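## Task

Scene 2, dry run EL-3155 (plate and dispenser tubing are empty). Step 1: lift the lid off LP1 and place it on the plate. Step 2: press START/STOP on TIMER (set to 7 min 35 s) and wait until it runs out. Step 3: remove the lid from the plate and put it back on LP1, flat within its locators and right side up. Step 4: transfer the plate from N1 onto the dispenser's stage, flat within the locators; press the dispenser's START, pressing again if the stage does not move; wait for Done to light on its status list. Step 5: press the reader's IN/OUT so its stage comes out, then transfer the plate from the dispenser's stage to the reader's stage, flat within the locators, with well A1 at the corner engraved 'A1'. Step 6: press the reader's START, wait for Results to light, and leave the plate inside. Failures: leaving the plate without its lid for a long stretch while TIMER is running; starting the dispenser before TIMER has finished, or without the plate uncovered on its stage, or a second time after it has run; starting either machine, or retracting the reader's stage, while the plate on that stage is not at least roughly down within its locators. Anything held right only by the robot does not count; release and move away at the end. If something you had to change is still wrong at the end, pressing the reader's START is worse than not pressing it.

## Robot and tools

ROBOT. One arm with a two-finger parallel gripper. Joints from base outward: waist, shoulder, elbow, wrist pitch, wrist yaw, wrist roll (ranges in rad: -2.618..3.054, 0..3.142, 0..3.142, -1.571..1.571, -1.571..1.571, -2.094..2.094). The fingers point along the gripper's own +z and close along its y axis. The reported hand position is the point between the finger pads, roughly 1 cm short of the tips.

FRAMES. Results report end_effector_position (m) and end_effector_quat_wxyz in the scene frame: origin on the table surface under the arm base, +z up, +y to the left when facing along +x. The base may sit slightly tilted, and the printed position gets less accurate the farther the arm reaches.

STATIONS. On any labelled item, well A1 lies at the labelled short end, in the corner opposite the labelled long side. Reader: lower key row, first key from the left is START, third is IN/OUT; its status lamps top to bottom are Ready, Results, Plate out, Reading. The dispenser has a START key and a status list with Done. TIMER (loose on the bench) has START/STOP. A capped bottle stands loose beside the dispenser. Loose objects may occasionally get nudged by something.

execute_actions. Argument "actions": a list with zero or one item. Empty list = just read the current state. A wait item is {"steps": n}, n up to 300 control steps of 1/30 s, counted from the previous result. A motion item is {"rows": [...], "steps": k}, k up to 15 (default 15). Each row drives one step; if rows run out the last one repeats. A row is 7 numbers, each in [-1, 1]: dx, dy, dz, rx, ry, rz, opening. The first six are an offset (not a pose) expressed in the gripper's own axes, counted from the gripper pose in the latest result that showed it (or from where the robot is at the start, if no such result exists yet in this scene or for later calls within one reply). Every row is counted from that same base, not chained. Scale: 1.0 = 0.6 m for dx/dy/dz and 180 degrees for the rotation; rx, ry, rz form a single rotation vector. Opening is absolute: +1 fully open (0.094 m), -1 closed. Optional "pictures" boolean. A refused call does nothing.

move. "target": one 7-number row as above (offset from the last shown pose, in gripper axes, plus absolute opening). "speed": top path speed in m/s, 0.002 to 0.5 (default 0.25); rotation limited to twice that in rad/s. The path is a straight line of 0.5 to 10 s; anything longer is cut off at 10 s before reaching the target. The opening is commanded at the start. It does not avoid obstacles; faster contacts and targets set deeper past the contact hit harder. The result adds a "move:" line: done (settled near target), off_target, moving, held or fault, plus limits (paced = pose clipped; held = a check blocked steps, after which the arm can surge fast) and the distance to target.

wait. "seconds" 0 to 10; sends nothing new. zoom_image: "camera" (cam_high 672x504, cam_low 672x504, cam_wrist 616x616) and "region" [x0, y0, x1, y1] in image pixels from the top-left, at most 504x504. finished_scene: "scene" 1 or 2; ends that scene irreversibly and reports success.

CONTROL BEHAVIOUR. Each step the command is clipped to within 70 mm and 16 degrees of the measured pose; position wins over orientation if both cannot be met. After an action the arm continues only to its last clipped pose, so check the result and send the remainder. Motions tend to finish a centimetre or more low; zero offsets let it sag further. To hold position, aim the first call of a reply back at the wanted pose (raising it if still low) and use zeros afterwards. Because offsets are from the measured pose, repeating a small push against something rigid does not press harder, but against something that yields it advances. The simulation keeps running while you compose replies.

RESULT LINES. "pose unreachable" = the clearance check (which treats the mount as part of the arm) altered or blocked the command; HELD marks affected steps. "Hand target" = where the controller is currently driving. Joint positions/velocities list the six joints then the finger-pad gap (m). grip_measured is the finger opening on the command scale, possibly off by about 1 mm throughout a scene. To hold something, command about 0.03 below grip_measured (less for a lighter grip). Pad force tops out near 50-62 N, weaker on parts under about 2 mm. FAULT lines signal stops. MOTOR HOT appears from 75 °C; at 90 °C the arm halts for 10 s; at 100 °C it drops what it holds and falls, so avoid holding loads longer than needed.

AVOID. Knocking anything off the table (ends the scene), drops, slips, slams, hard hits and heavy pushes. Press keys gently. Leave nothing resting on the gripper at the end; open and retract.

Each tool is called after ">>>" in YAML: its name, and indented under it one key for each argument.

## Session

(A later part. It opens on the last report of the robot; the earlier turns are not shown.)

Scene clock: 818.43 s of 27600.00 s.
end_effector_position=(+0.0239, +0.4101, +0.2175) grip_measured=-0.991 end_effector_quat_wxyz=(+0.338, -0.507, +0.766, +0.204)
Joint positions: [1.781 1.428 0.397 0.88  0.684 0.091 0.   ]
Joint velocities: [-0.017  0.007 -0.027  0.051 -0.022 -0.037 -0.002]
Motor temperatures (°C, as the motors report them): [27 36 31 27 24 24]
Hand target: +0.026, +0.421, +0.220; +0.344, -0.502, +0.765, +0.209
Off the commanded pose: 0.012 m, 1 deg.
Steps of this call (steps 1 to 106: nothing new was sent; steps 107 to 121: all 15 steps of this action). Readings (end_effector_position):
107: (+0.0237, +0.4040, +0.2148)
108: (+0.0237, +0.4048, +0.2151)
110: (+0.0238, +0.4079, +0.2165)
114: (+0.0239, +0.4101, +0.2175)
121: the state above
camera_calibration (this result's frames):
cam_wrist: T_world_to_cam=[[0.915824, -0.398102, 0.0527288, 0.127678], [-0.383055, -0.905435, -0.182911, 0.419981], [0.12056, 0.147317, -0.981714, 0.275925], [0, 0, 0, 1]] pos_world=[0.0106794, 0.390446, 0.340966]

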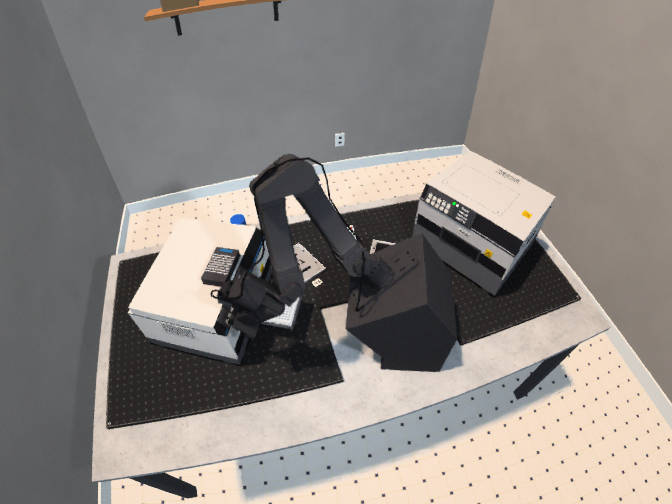

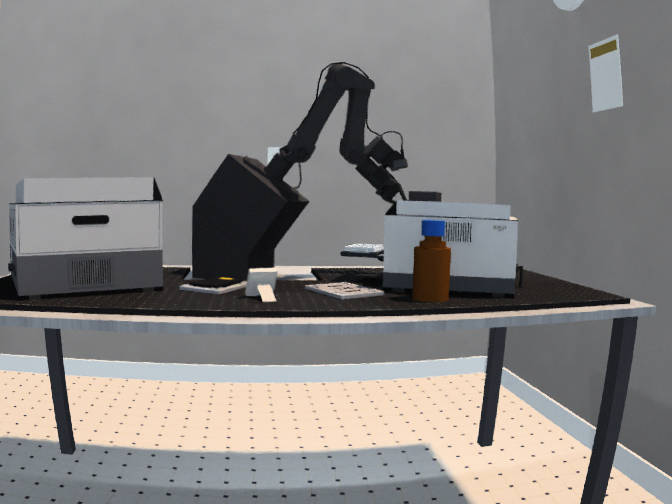

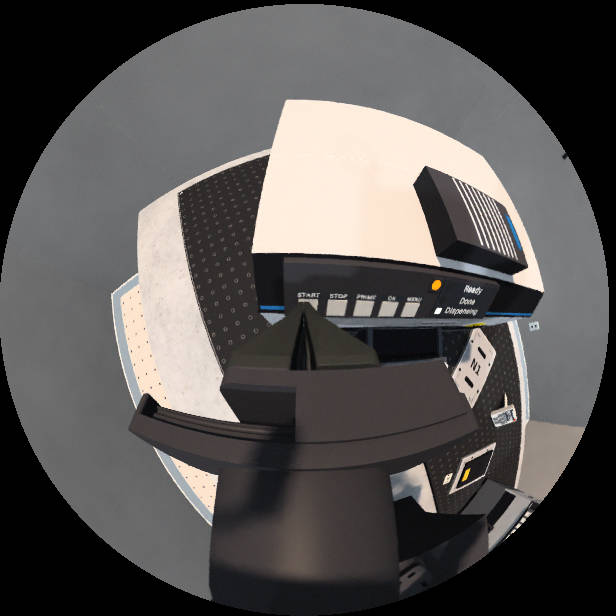

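>>> move:
  target: [0,0,-0.2,0,0.25,0,-1]
  speed: 0.2

Scene clock: 826.60 s of 27600.00 s.
end_effector_position=(-0.0102, +0.3223, +0.2922) grip_measured=-0.991 end_effector_quat_wxyz=(+0.020, -0.548, +0.836, -0.017)
Joint positions: [ 1.945  1.135  0.971 -0.954  0.496  0.737  0.   ]
Joint velocities: [-0.017  0.007  0.007 -0.051  0.007 -0.007  0.001]
Motor temperatures (°C, as the motors report them): [27 36 31 27 24 24]
Hand target: -0.014, +0.331, +0.299; +0.018, -0.546, +0.838, -0.005
Off the commanded pose: 0.012 m, 1 deg.
move: off_target
camera_calibration (this result's frames):
cam_wrist: T_world_to_cam=[[0.923165, -0.379301, 0.0624301, 0.111248], [-0.34388, -0.742298, 0.5751, 0.0673558], [-0.171794, -0.55238, -0.815698, 0.540342], [0, 0, 0, 1]] pos_world=[0.0132897, 0.390669, 0.395074]

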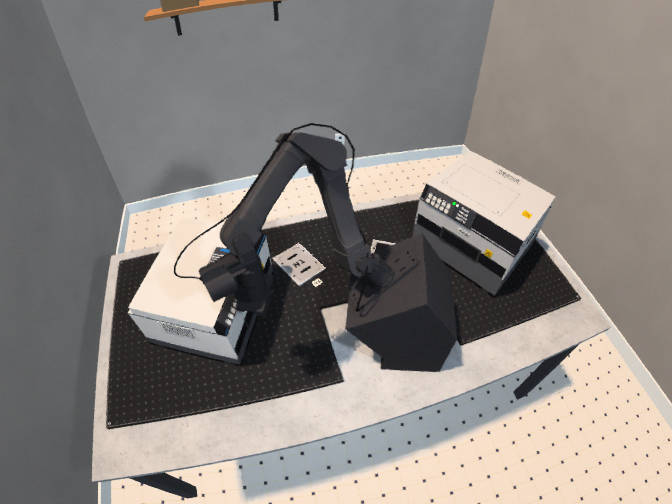

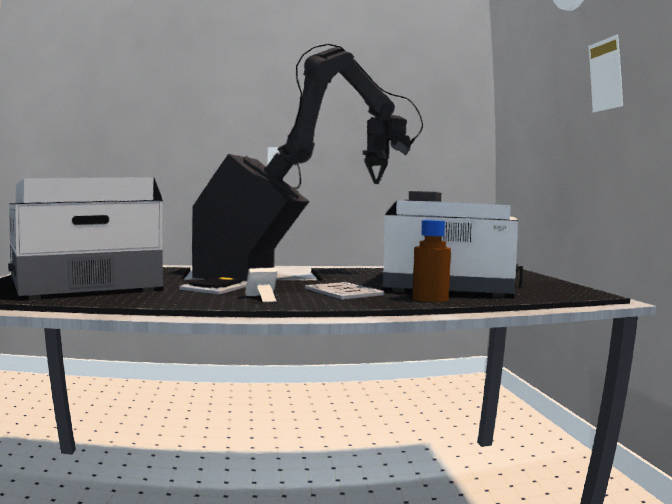

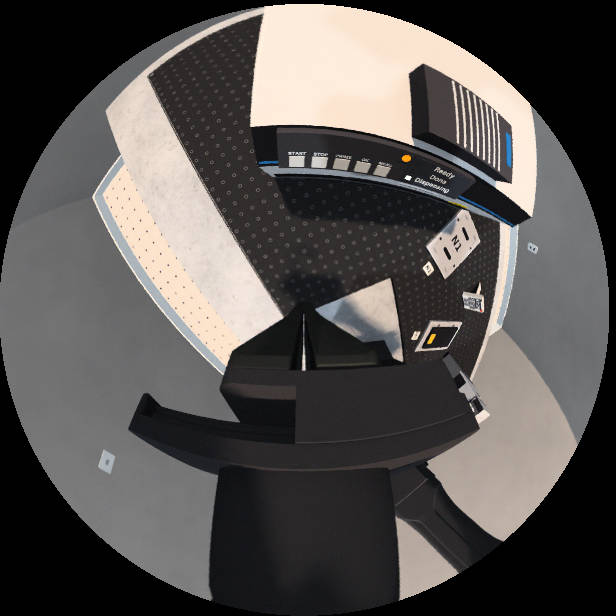

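>>> move:
  target: [0.285,-0.687,-0.04,0,0,0.37,-1]
  speed: 0.25

Scene clock: 831.03 s of 27600.00 s.
end_effector_position=(+0.2801, +0.0032, +0.3188) grip_measured=-0.991 end_effector_quat_wxyz=(+0.000, +0.011, +1.000, +0.016)
Joint positions: [-0.582  1.639  1.027 -1.09  -0.662 -0.558  0.   ]
Joint velocities: [ 0.012  0.012  0.002 -0.022  0.022 -0.051 -0.001]
Motor temperatures (°C, as the motors report them): [27 36 32 26 24 24]
Hand target: +0.291, +0.001, +0.328; +0.020, +0.012, +1.000, +0.015
Off the commanded pose: 0.024 m, 4 deg.
move: off_target
camera_calibration (this result's frames):
cam_wrist: T_world_to_cam=[[-0.00106894, -0.999783, -0.0207962, 0.00789494], [-0.809552, -0.0113432, 0.586938, 0.0393954], [-0.587047, 0.017463, -0.809365, 0.548045], [0, 0, 0, 1]] pos_world=[0.353629, -0.00123043, 0.42061]

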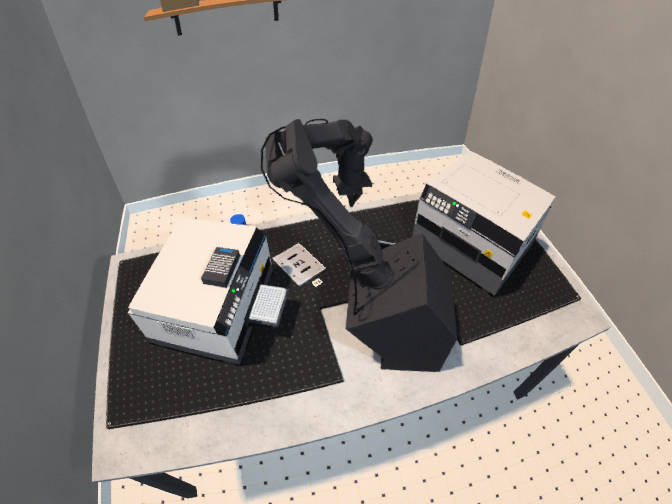

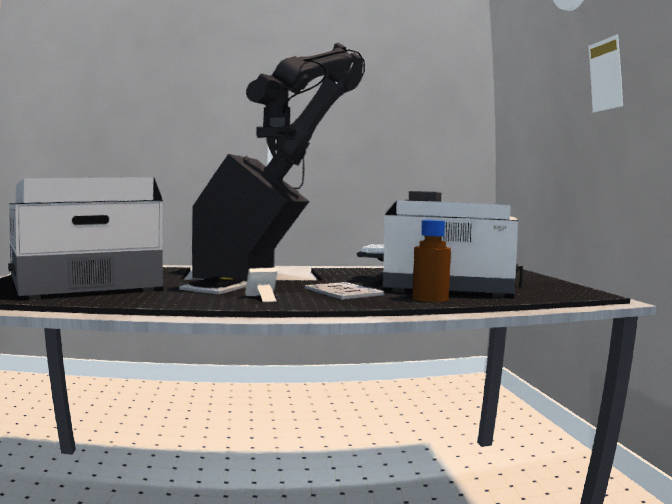

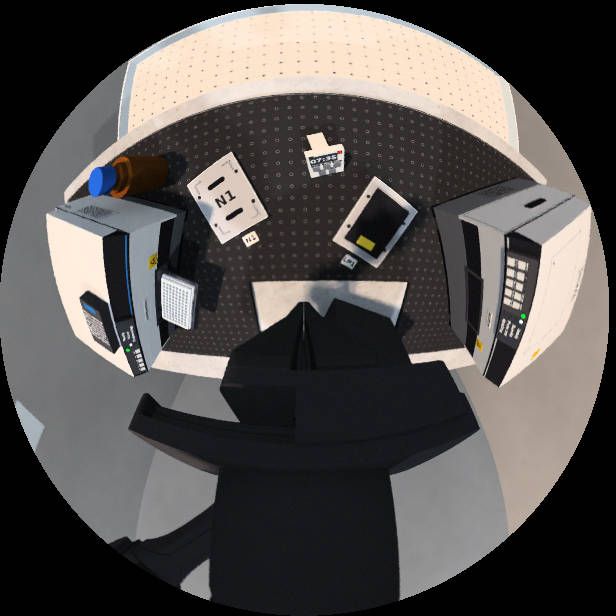

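>>> move:
  target: [0.05,-0.42,0.0,0,0,0.27,-1]

>>> move:
  target: [-0.02,0,0.07,0,-0.28,0,-1]

Scene clock: 838.03 s of 27600.00 s.
end_effector_position=(+0.2441, -0.2368, +0.3014) grip_measured=-0.991 end_effector_quat_wxyz=(-0.015, +0.417, +0.909, +0.029)
Joint positions: [-1.04   2.464  1.537 -1.118 -0.541 -0.272  0.   ]
Joint velocities: [-0.012  0.012  0.002  0.022 -0.037  0.022 -0.001]
Motor temperatures (°C, as the motors report them): [28 36 32 26 24 24]
Hand target: +0.247, -0.246, +0.312; -0.003, +0.420, +0.907, +0.019
Off the commanded pose: 0.014 m, 2 deg.
move: off_target
camera_calibration (this result's frames):
cam_wrist: T_world_to_cam=[[-0.744475, -0.667013, -0.0291685, 0.0303223], [-0.532687, 0.567078, 0.628225, 0.0746546], [-0.402493, 0.483236, -0.777484, 0.572663], [0, 0, 0, 1]] pos_world=[0.292835, -0.298841, 0.399221]

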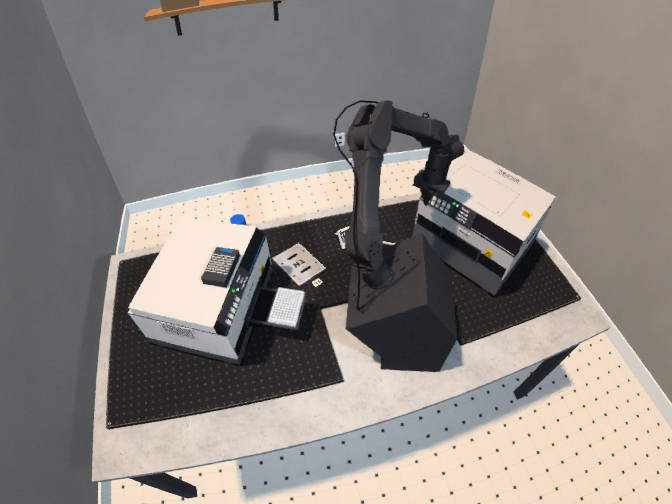

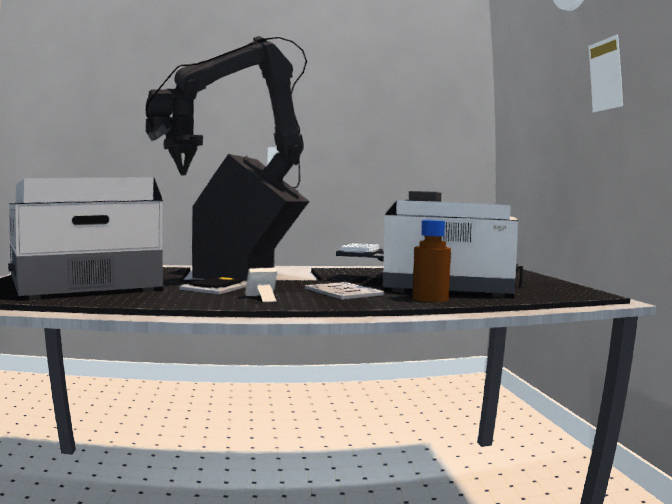

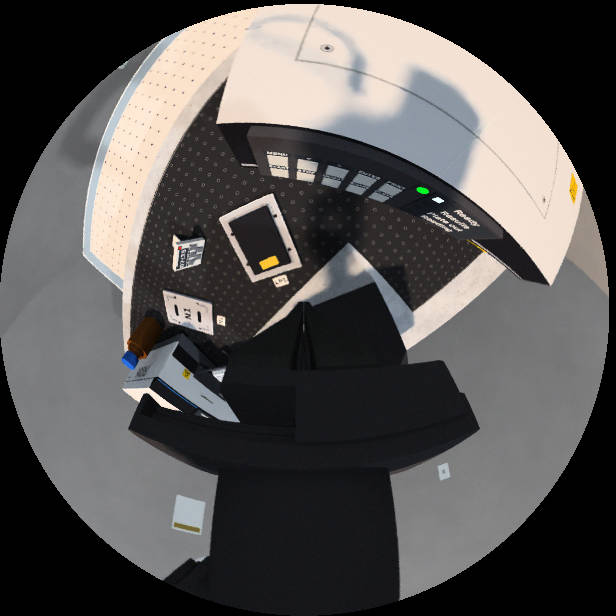

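Scene clock: 840.63 s of 27600.00 s.
end_effector_position=(+0.2555, -0.2420, +0.2599) grip_measured=-0.991 end_effector_quat_wxyz=(+0.370, +0.380, +0.835, -0.146)
Joint positions: [-0.929  2.206  0.474  0.768 -0.485  0.38   0.   ]
Joint velocities: [ 0.007  0.017  0.007 -0.051 -0.037  0.007 -0.001]
Motor temperatures (°C, as the motors report them): [28 37 32 26 24 24]
Hand target: +0.250, -0.243, +0.258; +0.369, +0.387, +0.831, -0.153
Off the commanded pose: 0.004 m, 1 deg.
move: done
camera_calibration (this result's frames):
cam_wrist: T_world_to_cam=[[-0.740334, -0.672085, -0.0143945, 0.0280237], [-0.658142, 0.729005, -0.188152, 0.393161], [0.136948, -0.129822, -0.982034, 0.314536], [0, 0, 0, 1]] pos_world=[0.236428, -0.226948, 0.383263]

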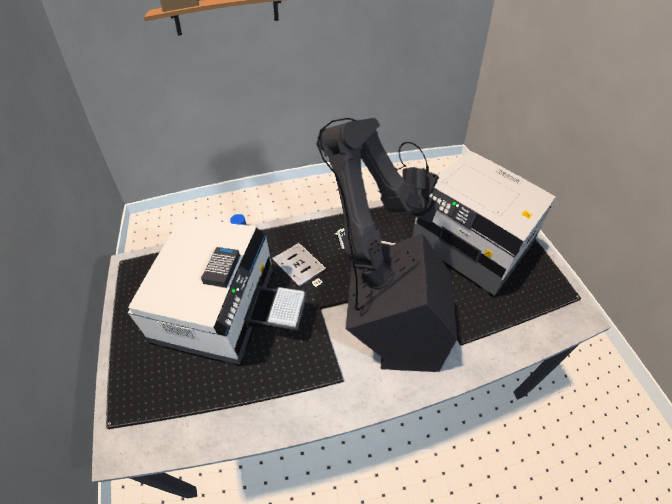

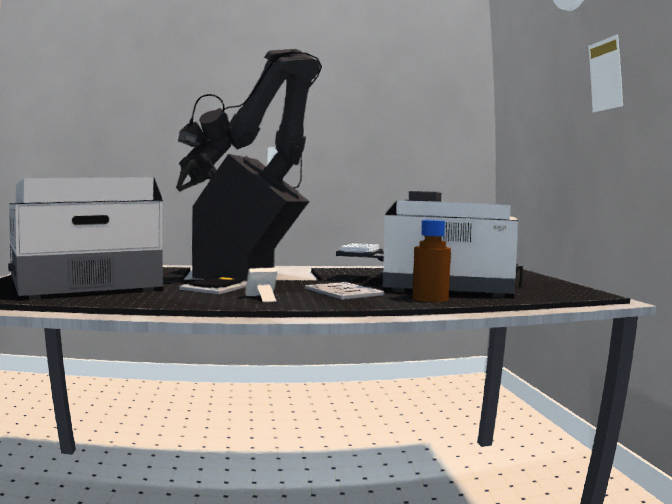

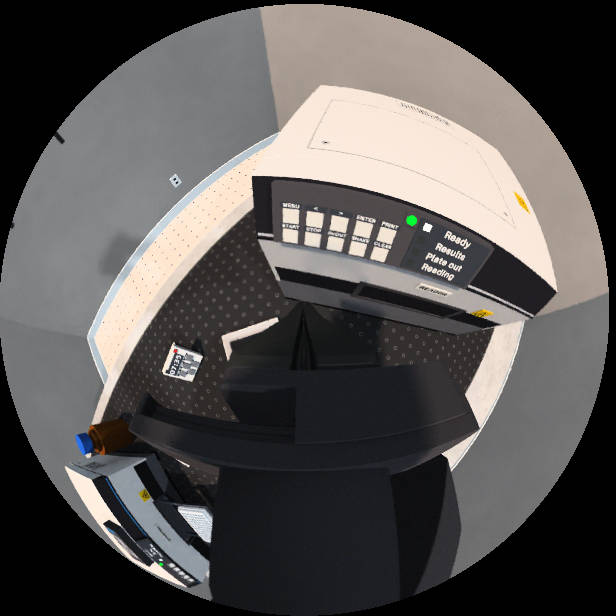

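>>> move:
  target: [-0.03,-0.046,0.058,0,0,0,-1]
  speed: 0.05

Scene clock: 848.70 s of 27600.00 s.
end_effector_position=(+0.2562, -0.2777, +0.2401) grip_measured=-0.991 end_effector_quat_wxyz=(+0.358, +0.385, +0.839, -0.141)
Joint positions: [-0.957  2.385  0.616  0.763 -0.507  0.345  0.   ]
Joint velocities: [ 0.002 -0.007 -0.002  0.007  0.037  0.022 -0.002]
Motor temperatures (°C, as the motors report them): [28 36 31 27 24 24]
Hand target: +0.261, -0.288, +0.249; +0.370, +0.380, +0.835, -0.146
Off the commanded pose: 0.014 m, 2 deg.
move: off_target
camera_calibration (this result's frames):
cam_wrist: T_world_to_cam=[[-0.744175, -0.667784, -0.0163692, 0.00692128], [-0.657186, 0.736313, -0.16109, 0.411165], [0.119626, -0.109121, -0.986804, 0.301639], [0, 0, 0, 1]] pos_world=[0.239278, -0.265209, 0.364007]

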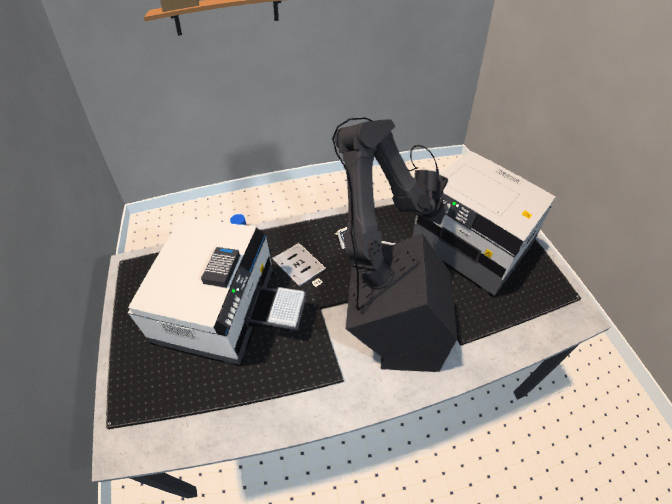

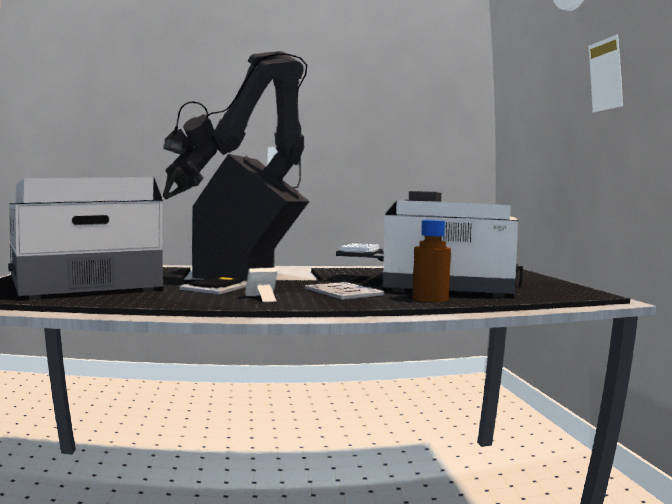

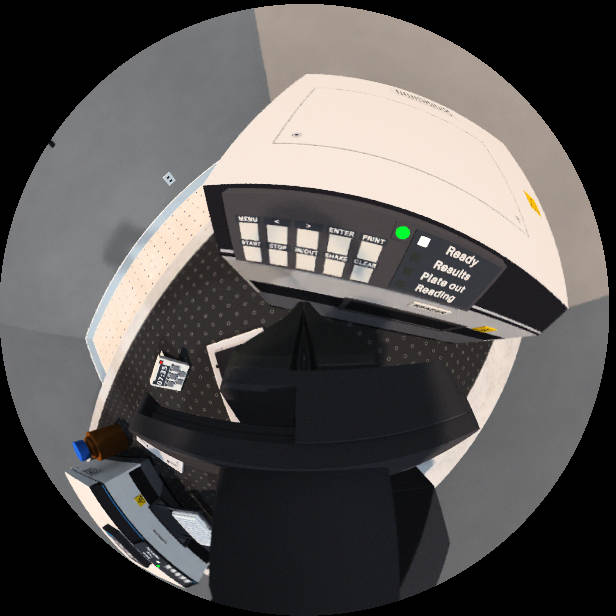

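>>> move:
  target: [-0.052,-0.006,0.022,0,-0.009,0,-1]
  speed: 0.02

Scene clock: 853.90 s of 27600.00 s.
end_effector_position=(+0.2695, -0.2932, +0.2444) grip_measured=-0.991 end_effector_quat_wxyz=(+0.359, +0.384, +0.839, -0.141)
Joint positions: [-0.957  2.404  0.703  0.697 -0.508  0.344  0.   ]
Joint velocities: [-0.002 -0.007 -0.012  0.007 -0.037  0.007 -0.   ]
Motor temperatures (°C, as the motors report them): [29 36 31 27 24 24]
Hand target: +0.274, -0.304, +0.253; +0.370, +0.383, +0.834, -0.147
Off the commanded pose: 0.014 m, 2 deg.
move: off_target
camera_calibration (this result's frames):
cam_wrist: T_world_to_cam=[[-0.742267, -0.669906, -0.0162978, 0.0053575], [-0.659153, 0.734299, -0.162239, 0.432308], [0.120653, -0.109682, -0.986617, 0.302136], [0, 0, 0, 1]] pos_world=[0.25248, -0.280716, 0.368317]

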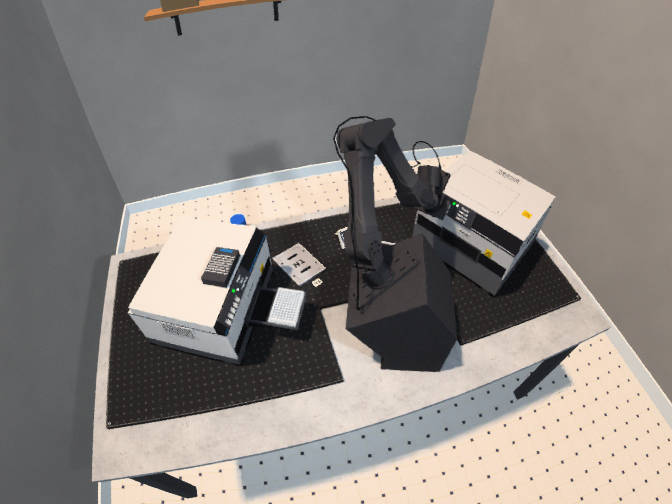

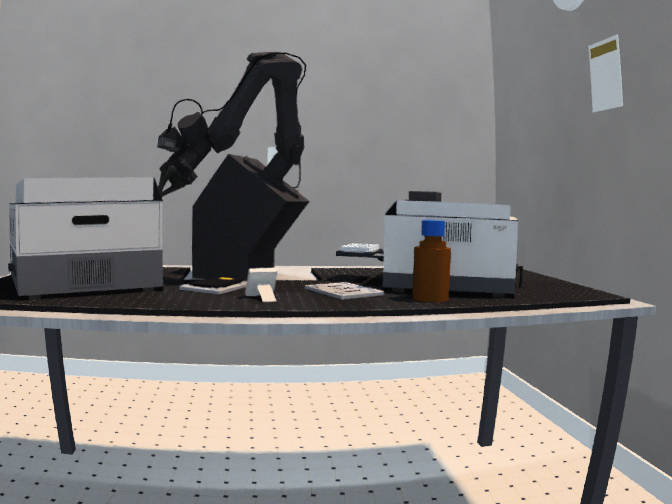

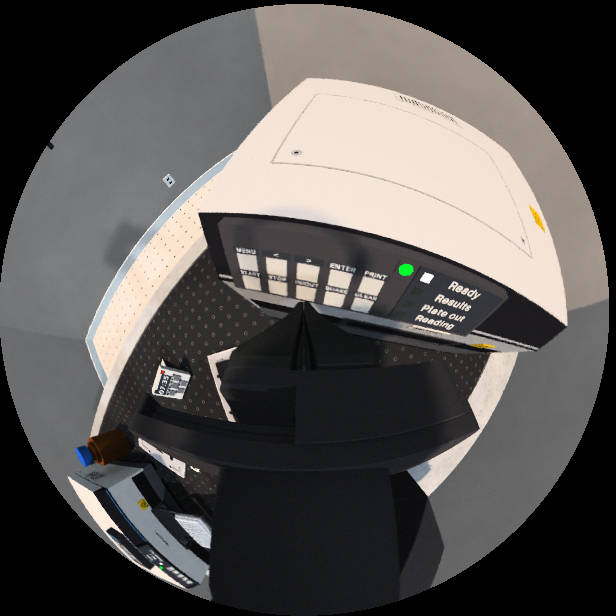

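>>> move:
  target: [-0.034,-0.006,0.014,0,-0.009,0,-1]
  speed: 0.012

Scene clock: 857.93 s of 27600.00 s.
end_effector_position=(+0.2728, -0.2977, +0.2426) grip_measured=-0.991 end_effector_quat_wxyz=(+0.354, +0.386, +0.840, -0.139)
Joint positions: [-0.953  2.418  0.735  0.668 -0.51   0.344  0.   ]
Joint velocities: [ 0.017 -0.017  0.002 -0.051  0.022  0.022 -0.001]
Motor temperatures (°C, as the motors report them): [29 37 32 27 24 24]
Hand target: +0.280, -0.310, +0.253; +0.371, +0.382, +0.834, -0.147
Off the commanded pose: 0.018 m, 2 deg.
move: off_target
camera_calibration (this result's frames):
cam_wrist: T_world_to_cam=[[-0.743798, -0.66817, -0.0177109, 0.00607307], [-0.65854, 0.737098, -0.151697, 0.435601], [0.114414, -0.101168, -0.988268, 0.304067], [0, 0, 0, 1]] pos_world=[0.256588, -0.286261, 0.366687]

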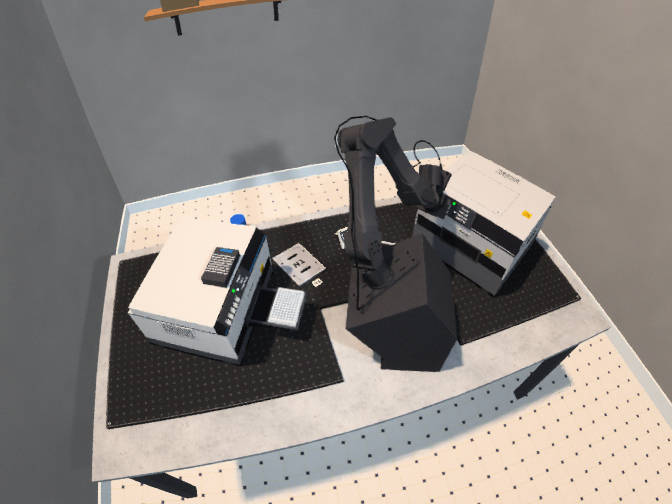

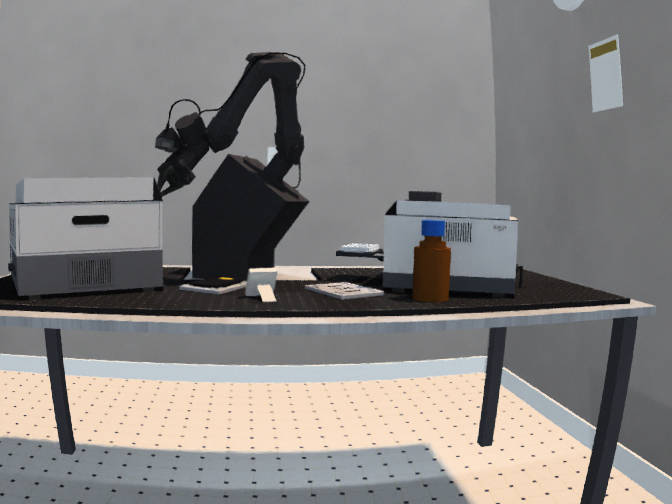

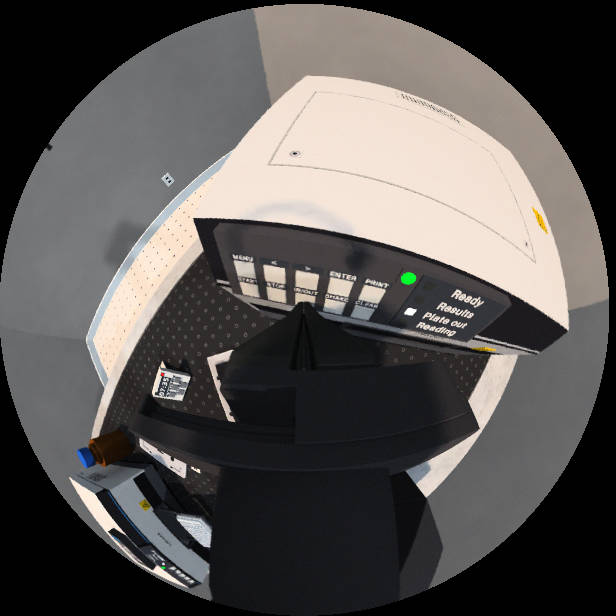

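>>> move:
  target: [0,0,-0.17,0,0.2,0,-1]
  speed: 0.15

>>> wait:
  seconds: 2

Scene clock: 862.30 s of 27600.00 s.
end_effector_position=(+0.2225, -0.2341, +0.3036) grip_measured=-0.991 end_effector_quat_wxyz=(+0.068, +0.413, +0.908, +0.001)
Joint positions: [-1.113  2.295  1.24  -0.837 -0.576 -0.258  0.   ]
Joint velocities: [-0.007 -0.002 -0.012 -0.081 -0.007  0.022  0.001]
Motor temperatures (°C, as the motors report them): [29 37 32 27 24 24]
Hand target: +0.224, -0.245, +0.315; +0.081, +0.411, +0.908, -0.010
Off the commanded pose: 0.017 m, 2 deg.
move: off_target
camera_calibration (this result's frames):
cam_wrist: T_world_to_cam=[[-0.738201, -0.673199, -0.0431474, 0.0175709], [-0.605722, 0.633338, 0.481647, 0.13651], [-0.296918, 0.381688, -0.875302, 0.546835], [0, 0, 0, 1]] pos_world=[0.258023, -0.283349, 0.413654]

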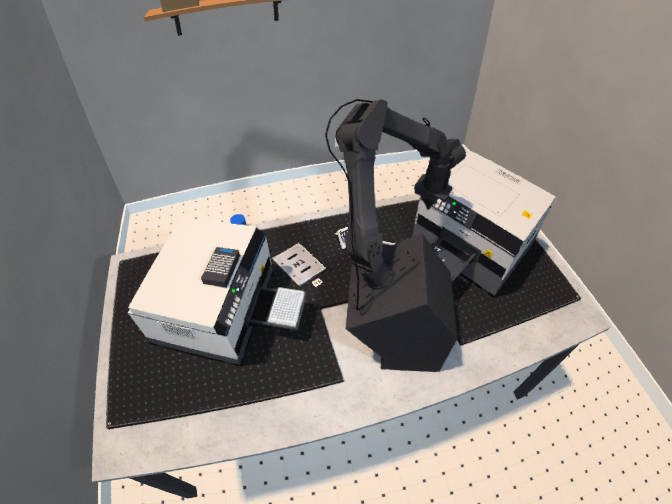

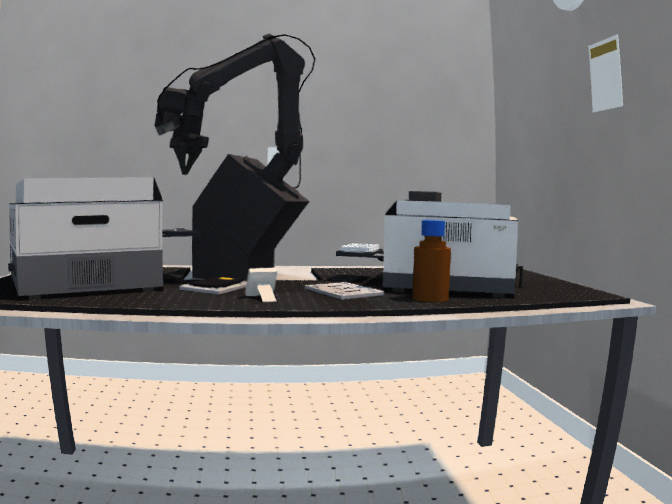

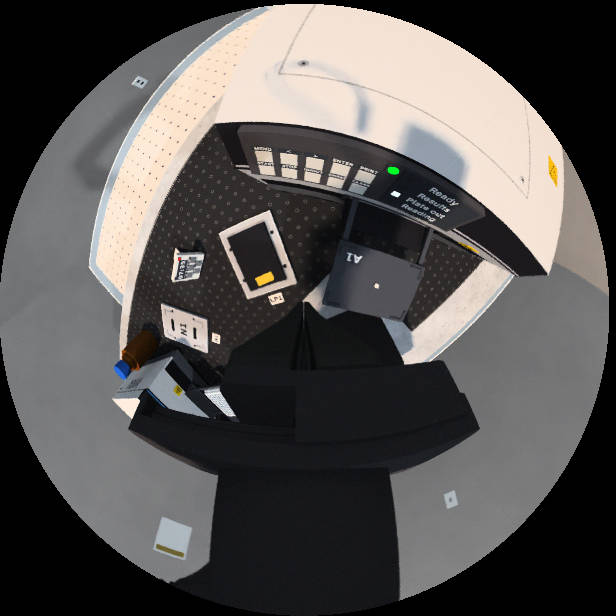

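Scene clock: 864.30 s of 27600.00 s.
end_effector_position=(+0.2223, -0.2337, +0.3036) grip_measured=-0.991 end_effector_quat_wxyz=(+0.068, +0.413, +0.908, +0.001)
Joint positions: [-1.113  2.295  1.24  -0.839 -0.576 -0.259  0.   ]
Joint velocities: [ 0.017 -0.022 -0.007  0.037  0.037  0.022 -0.001]
Motor temperatures (°C, as the motors report them): [29 37 32 27 24 24]
Hand target: +0.224, -0.245, +0.315; +0.081, +0.410, +0.908, -0.010
Off the commanded pose: 0.017 m, 2 deg.
Steps of this call (steps 1 to 60: nothing new was sent). Readings (end_effector_position):
1: (+0.2225, -0.2340, +0.3036)
2: (+0.2224, -0.2339, +0.3036)
4: (+0.2224, -0.2339, +0.3036)
8: (+0.2224, -0.2338, +0.3036)
60: the state above
camera_calibration (this result's frames):
cam_wrist: T_world_to_cam=[[-0.738068, -0.673319, -0.0435684, 0.0177567], [-0.60553, 0.632508, 0.482977, 0.135543], [-0.29764, 0.382851, -0.874549, 0.546803], [0, 0, 0, 1]] pos_world=[0.257931, -0.28312, 0.413516]

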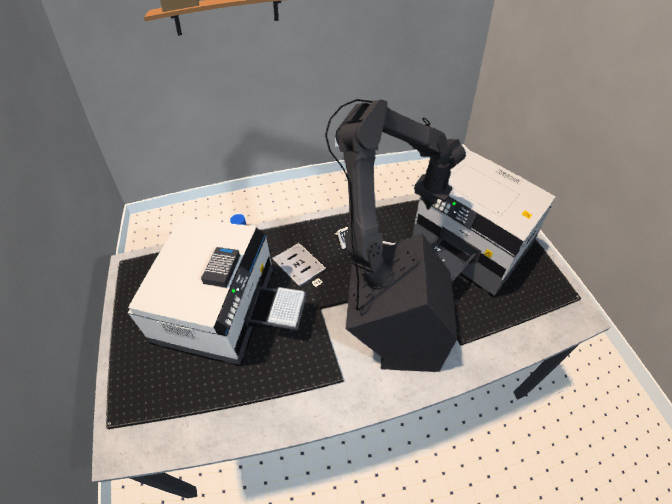

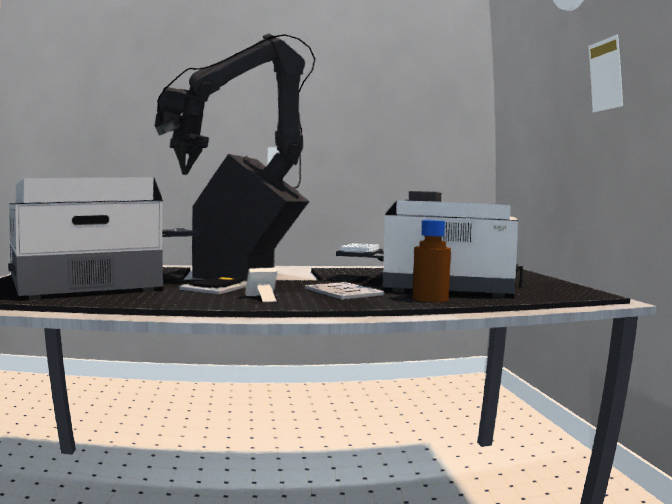

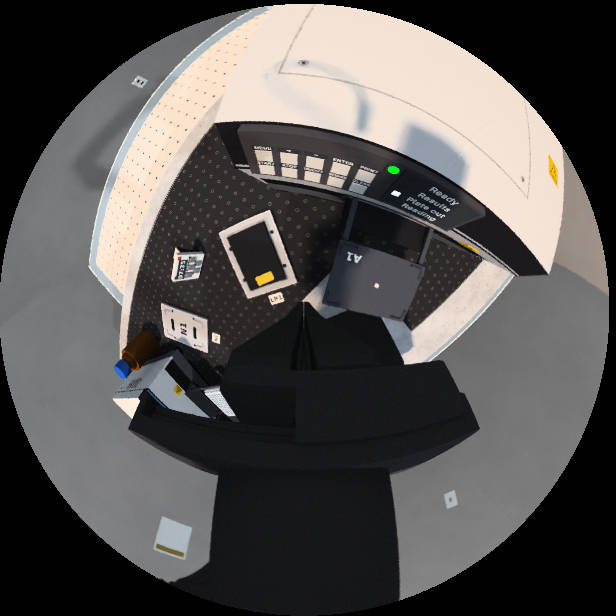

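>>> zoom_image:
  camera: "cam_wrist"
  region: [300,220,450,340]

>>> zoom_image:
  camera: "cam_high"
  region: [210,260,330,350]

Region (300, 220, 450, 340) of cam_wrist's 616x616 image, scaled by 3.360, with more detail than that image has; it fills the top 403 rows of this view, and the rest is white.

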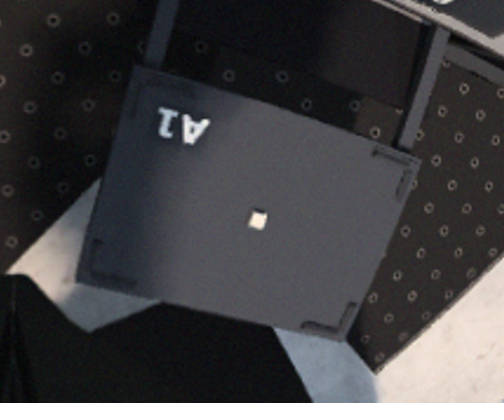

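Region (210, 260, 330, 350) of cam_high's 672x504 image, scaled by 4.200, with more detail than that image has; it fills the top 378 rows of this view, and the rest is white.

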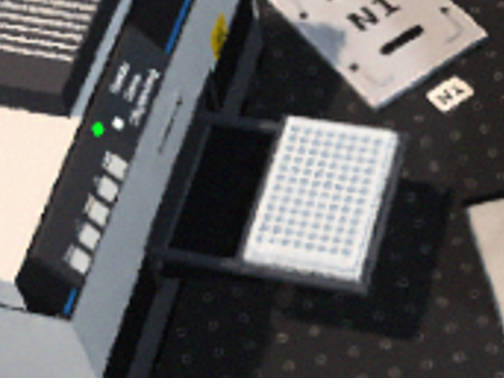

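>>> move:
  target: [0.08,-0.19,0.08,-0.03,0.03,0.55,0.2]
  speed: 0.2

Scene clock: 876.53 s of 27600.00 s.
end_effector_position=(+0.1201, -0.2757, +0.2458) grip_measured=+0.197 end_effector_quat_wxyz=(+0.023, +0.951, +0.289, +0.112)
Joint positions: [-1.401  2.615  1.216 -0.715 -0.576  1.107  0.056]
Joint velocities: [ 0.012  0.002  0.002  0.037  0.022  0.051 -0.001]
Motor temperatures (°C, as the motors report them): [30 38 32 26 24 24]
Hand target: +0.114, -0.274, +0.244; +0.023, +0.954, +0.278, +0.110
Off the commanded pose: 0.009 m, 2 deg.
move: done
camera_calibration (this result's frames):
cam_wrist: T_world_to_cam=[[-0.562824, 0.820411, -0.10077, 0.316383], [0.516258, 0.444112, 0.732286, -0.119862], [0.645529, 0.360125, -0.673501, 0.313003], [0, 0, 0, 1]] pos_world=[0.0378955, -0.319052, 0.330463]

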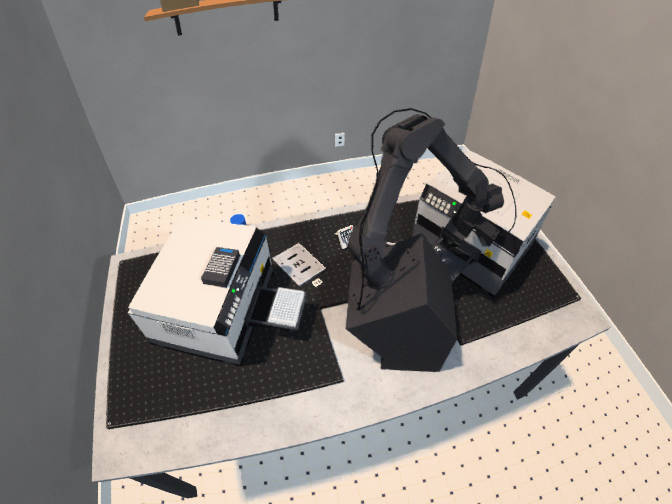

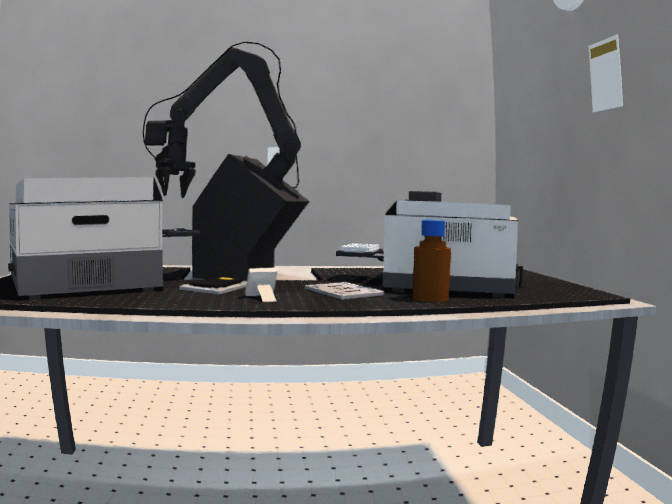

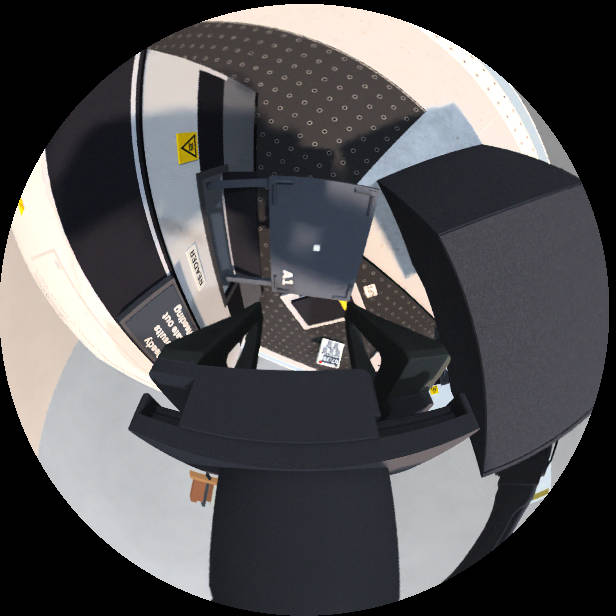

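>>> zoom_image:
  camera: "cam_wrist"
  region: [250,165,400,310]

>>> zoom_image:
  camera: "cam_low"
  region: [150,210,210,250]

Region (250, 165, 400, 310) of cam_wrist's 616x616 image, scaled by 3.360, with more detail than that image has; it fills the top 487 rows of this view, and the rest is white.

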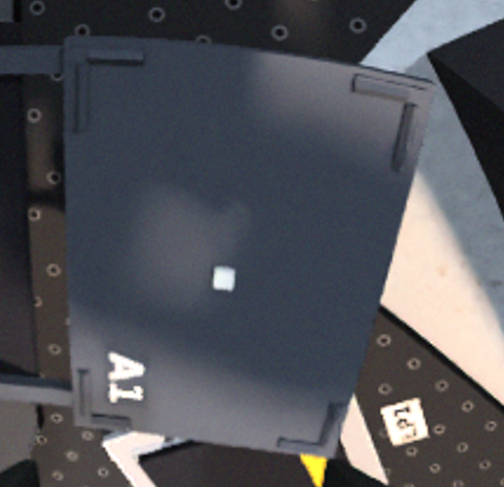

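Region (150, 210, 210, 250) of cam_low's 672x504 image, scaled by 8.400, with more detail than that image has.

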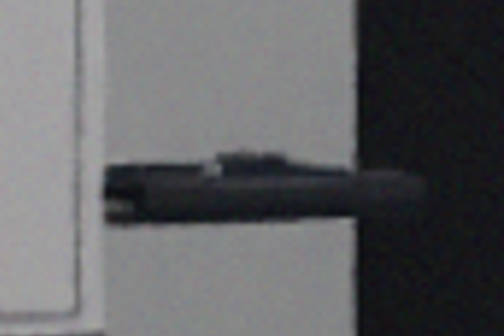

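>>> move:
  target: [-0.012,-0.010,0.08,0.034,-0.064,0.015,-0.4]
  speed: 0.1

Scene clock: 886.23 s of 27600.00 s.
end_effector_position=(+0.1291, -0.2790, +0.2010) grip_measured=-0.397 end_effector_quat_wxyz=(+0.004, +0.961, +0.278, +0.009)
Joint positions: [-1.218  2.674  1.216 -0.59  -0.455  1.307  0.028]
Joint velocities: [-0.007 -0.012  0.027 -0.007 -0.022  0.037  0.   ]
Motor temperatures (°C, as the motors report them): [29 39 31 26 24 24]
Hand target: +0.120, -0.274, +0.197; -0.002, +0.964, +0.268, -0.001
Off the commanded pose: 0.010 m, 2 deg.
move: done
camera_calibration (this result's frames):
cam_wrist: T_world_to_cam=[[-0.550122, 0.835084, -0.000627361, 0.301967], [0.668531, 0.440853, 0.598928, -0.0839784], [0.500432, 0.329064, -0.800802, 0.31385], [0, 0, 0, 1]] pos_world=[0.0651999, -0.318423, 0.301819]

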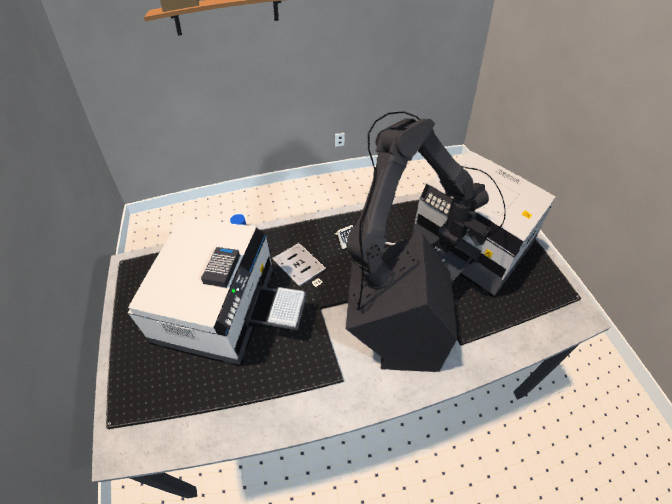

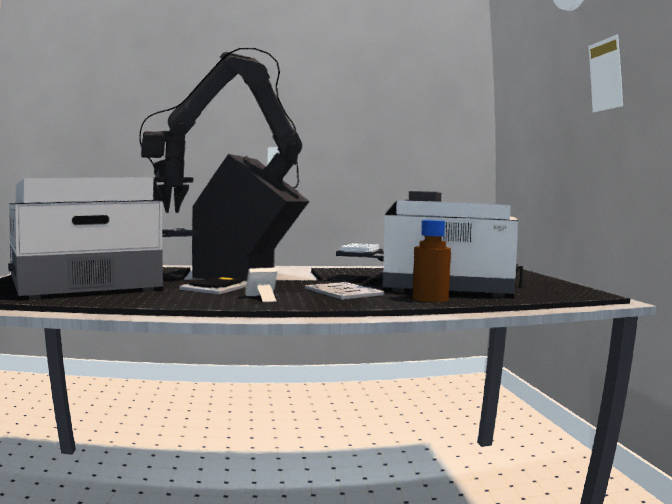

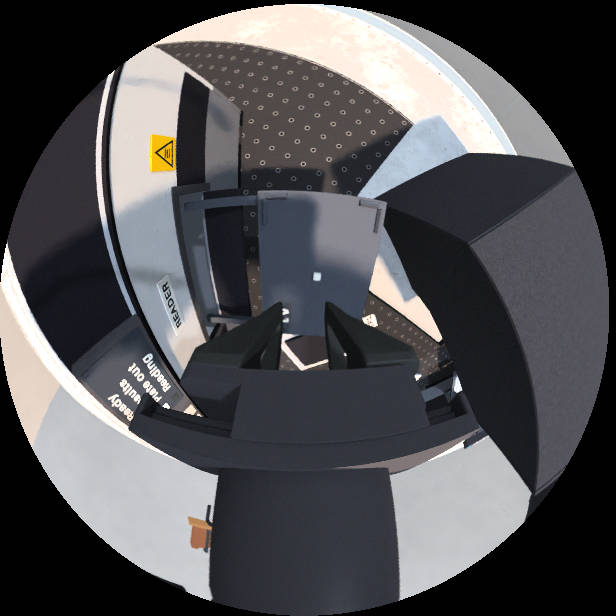

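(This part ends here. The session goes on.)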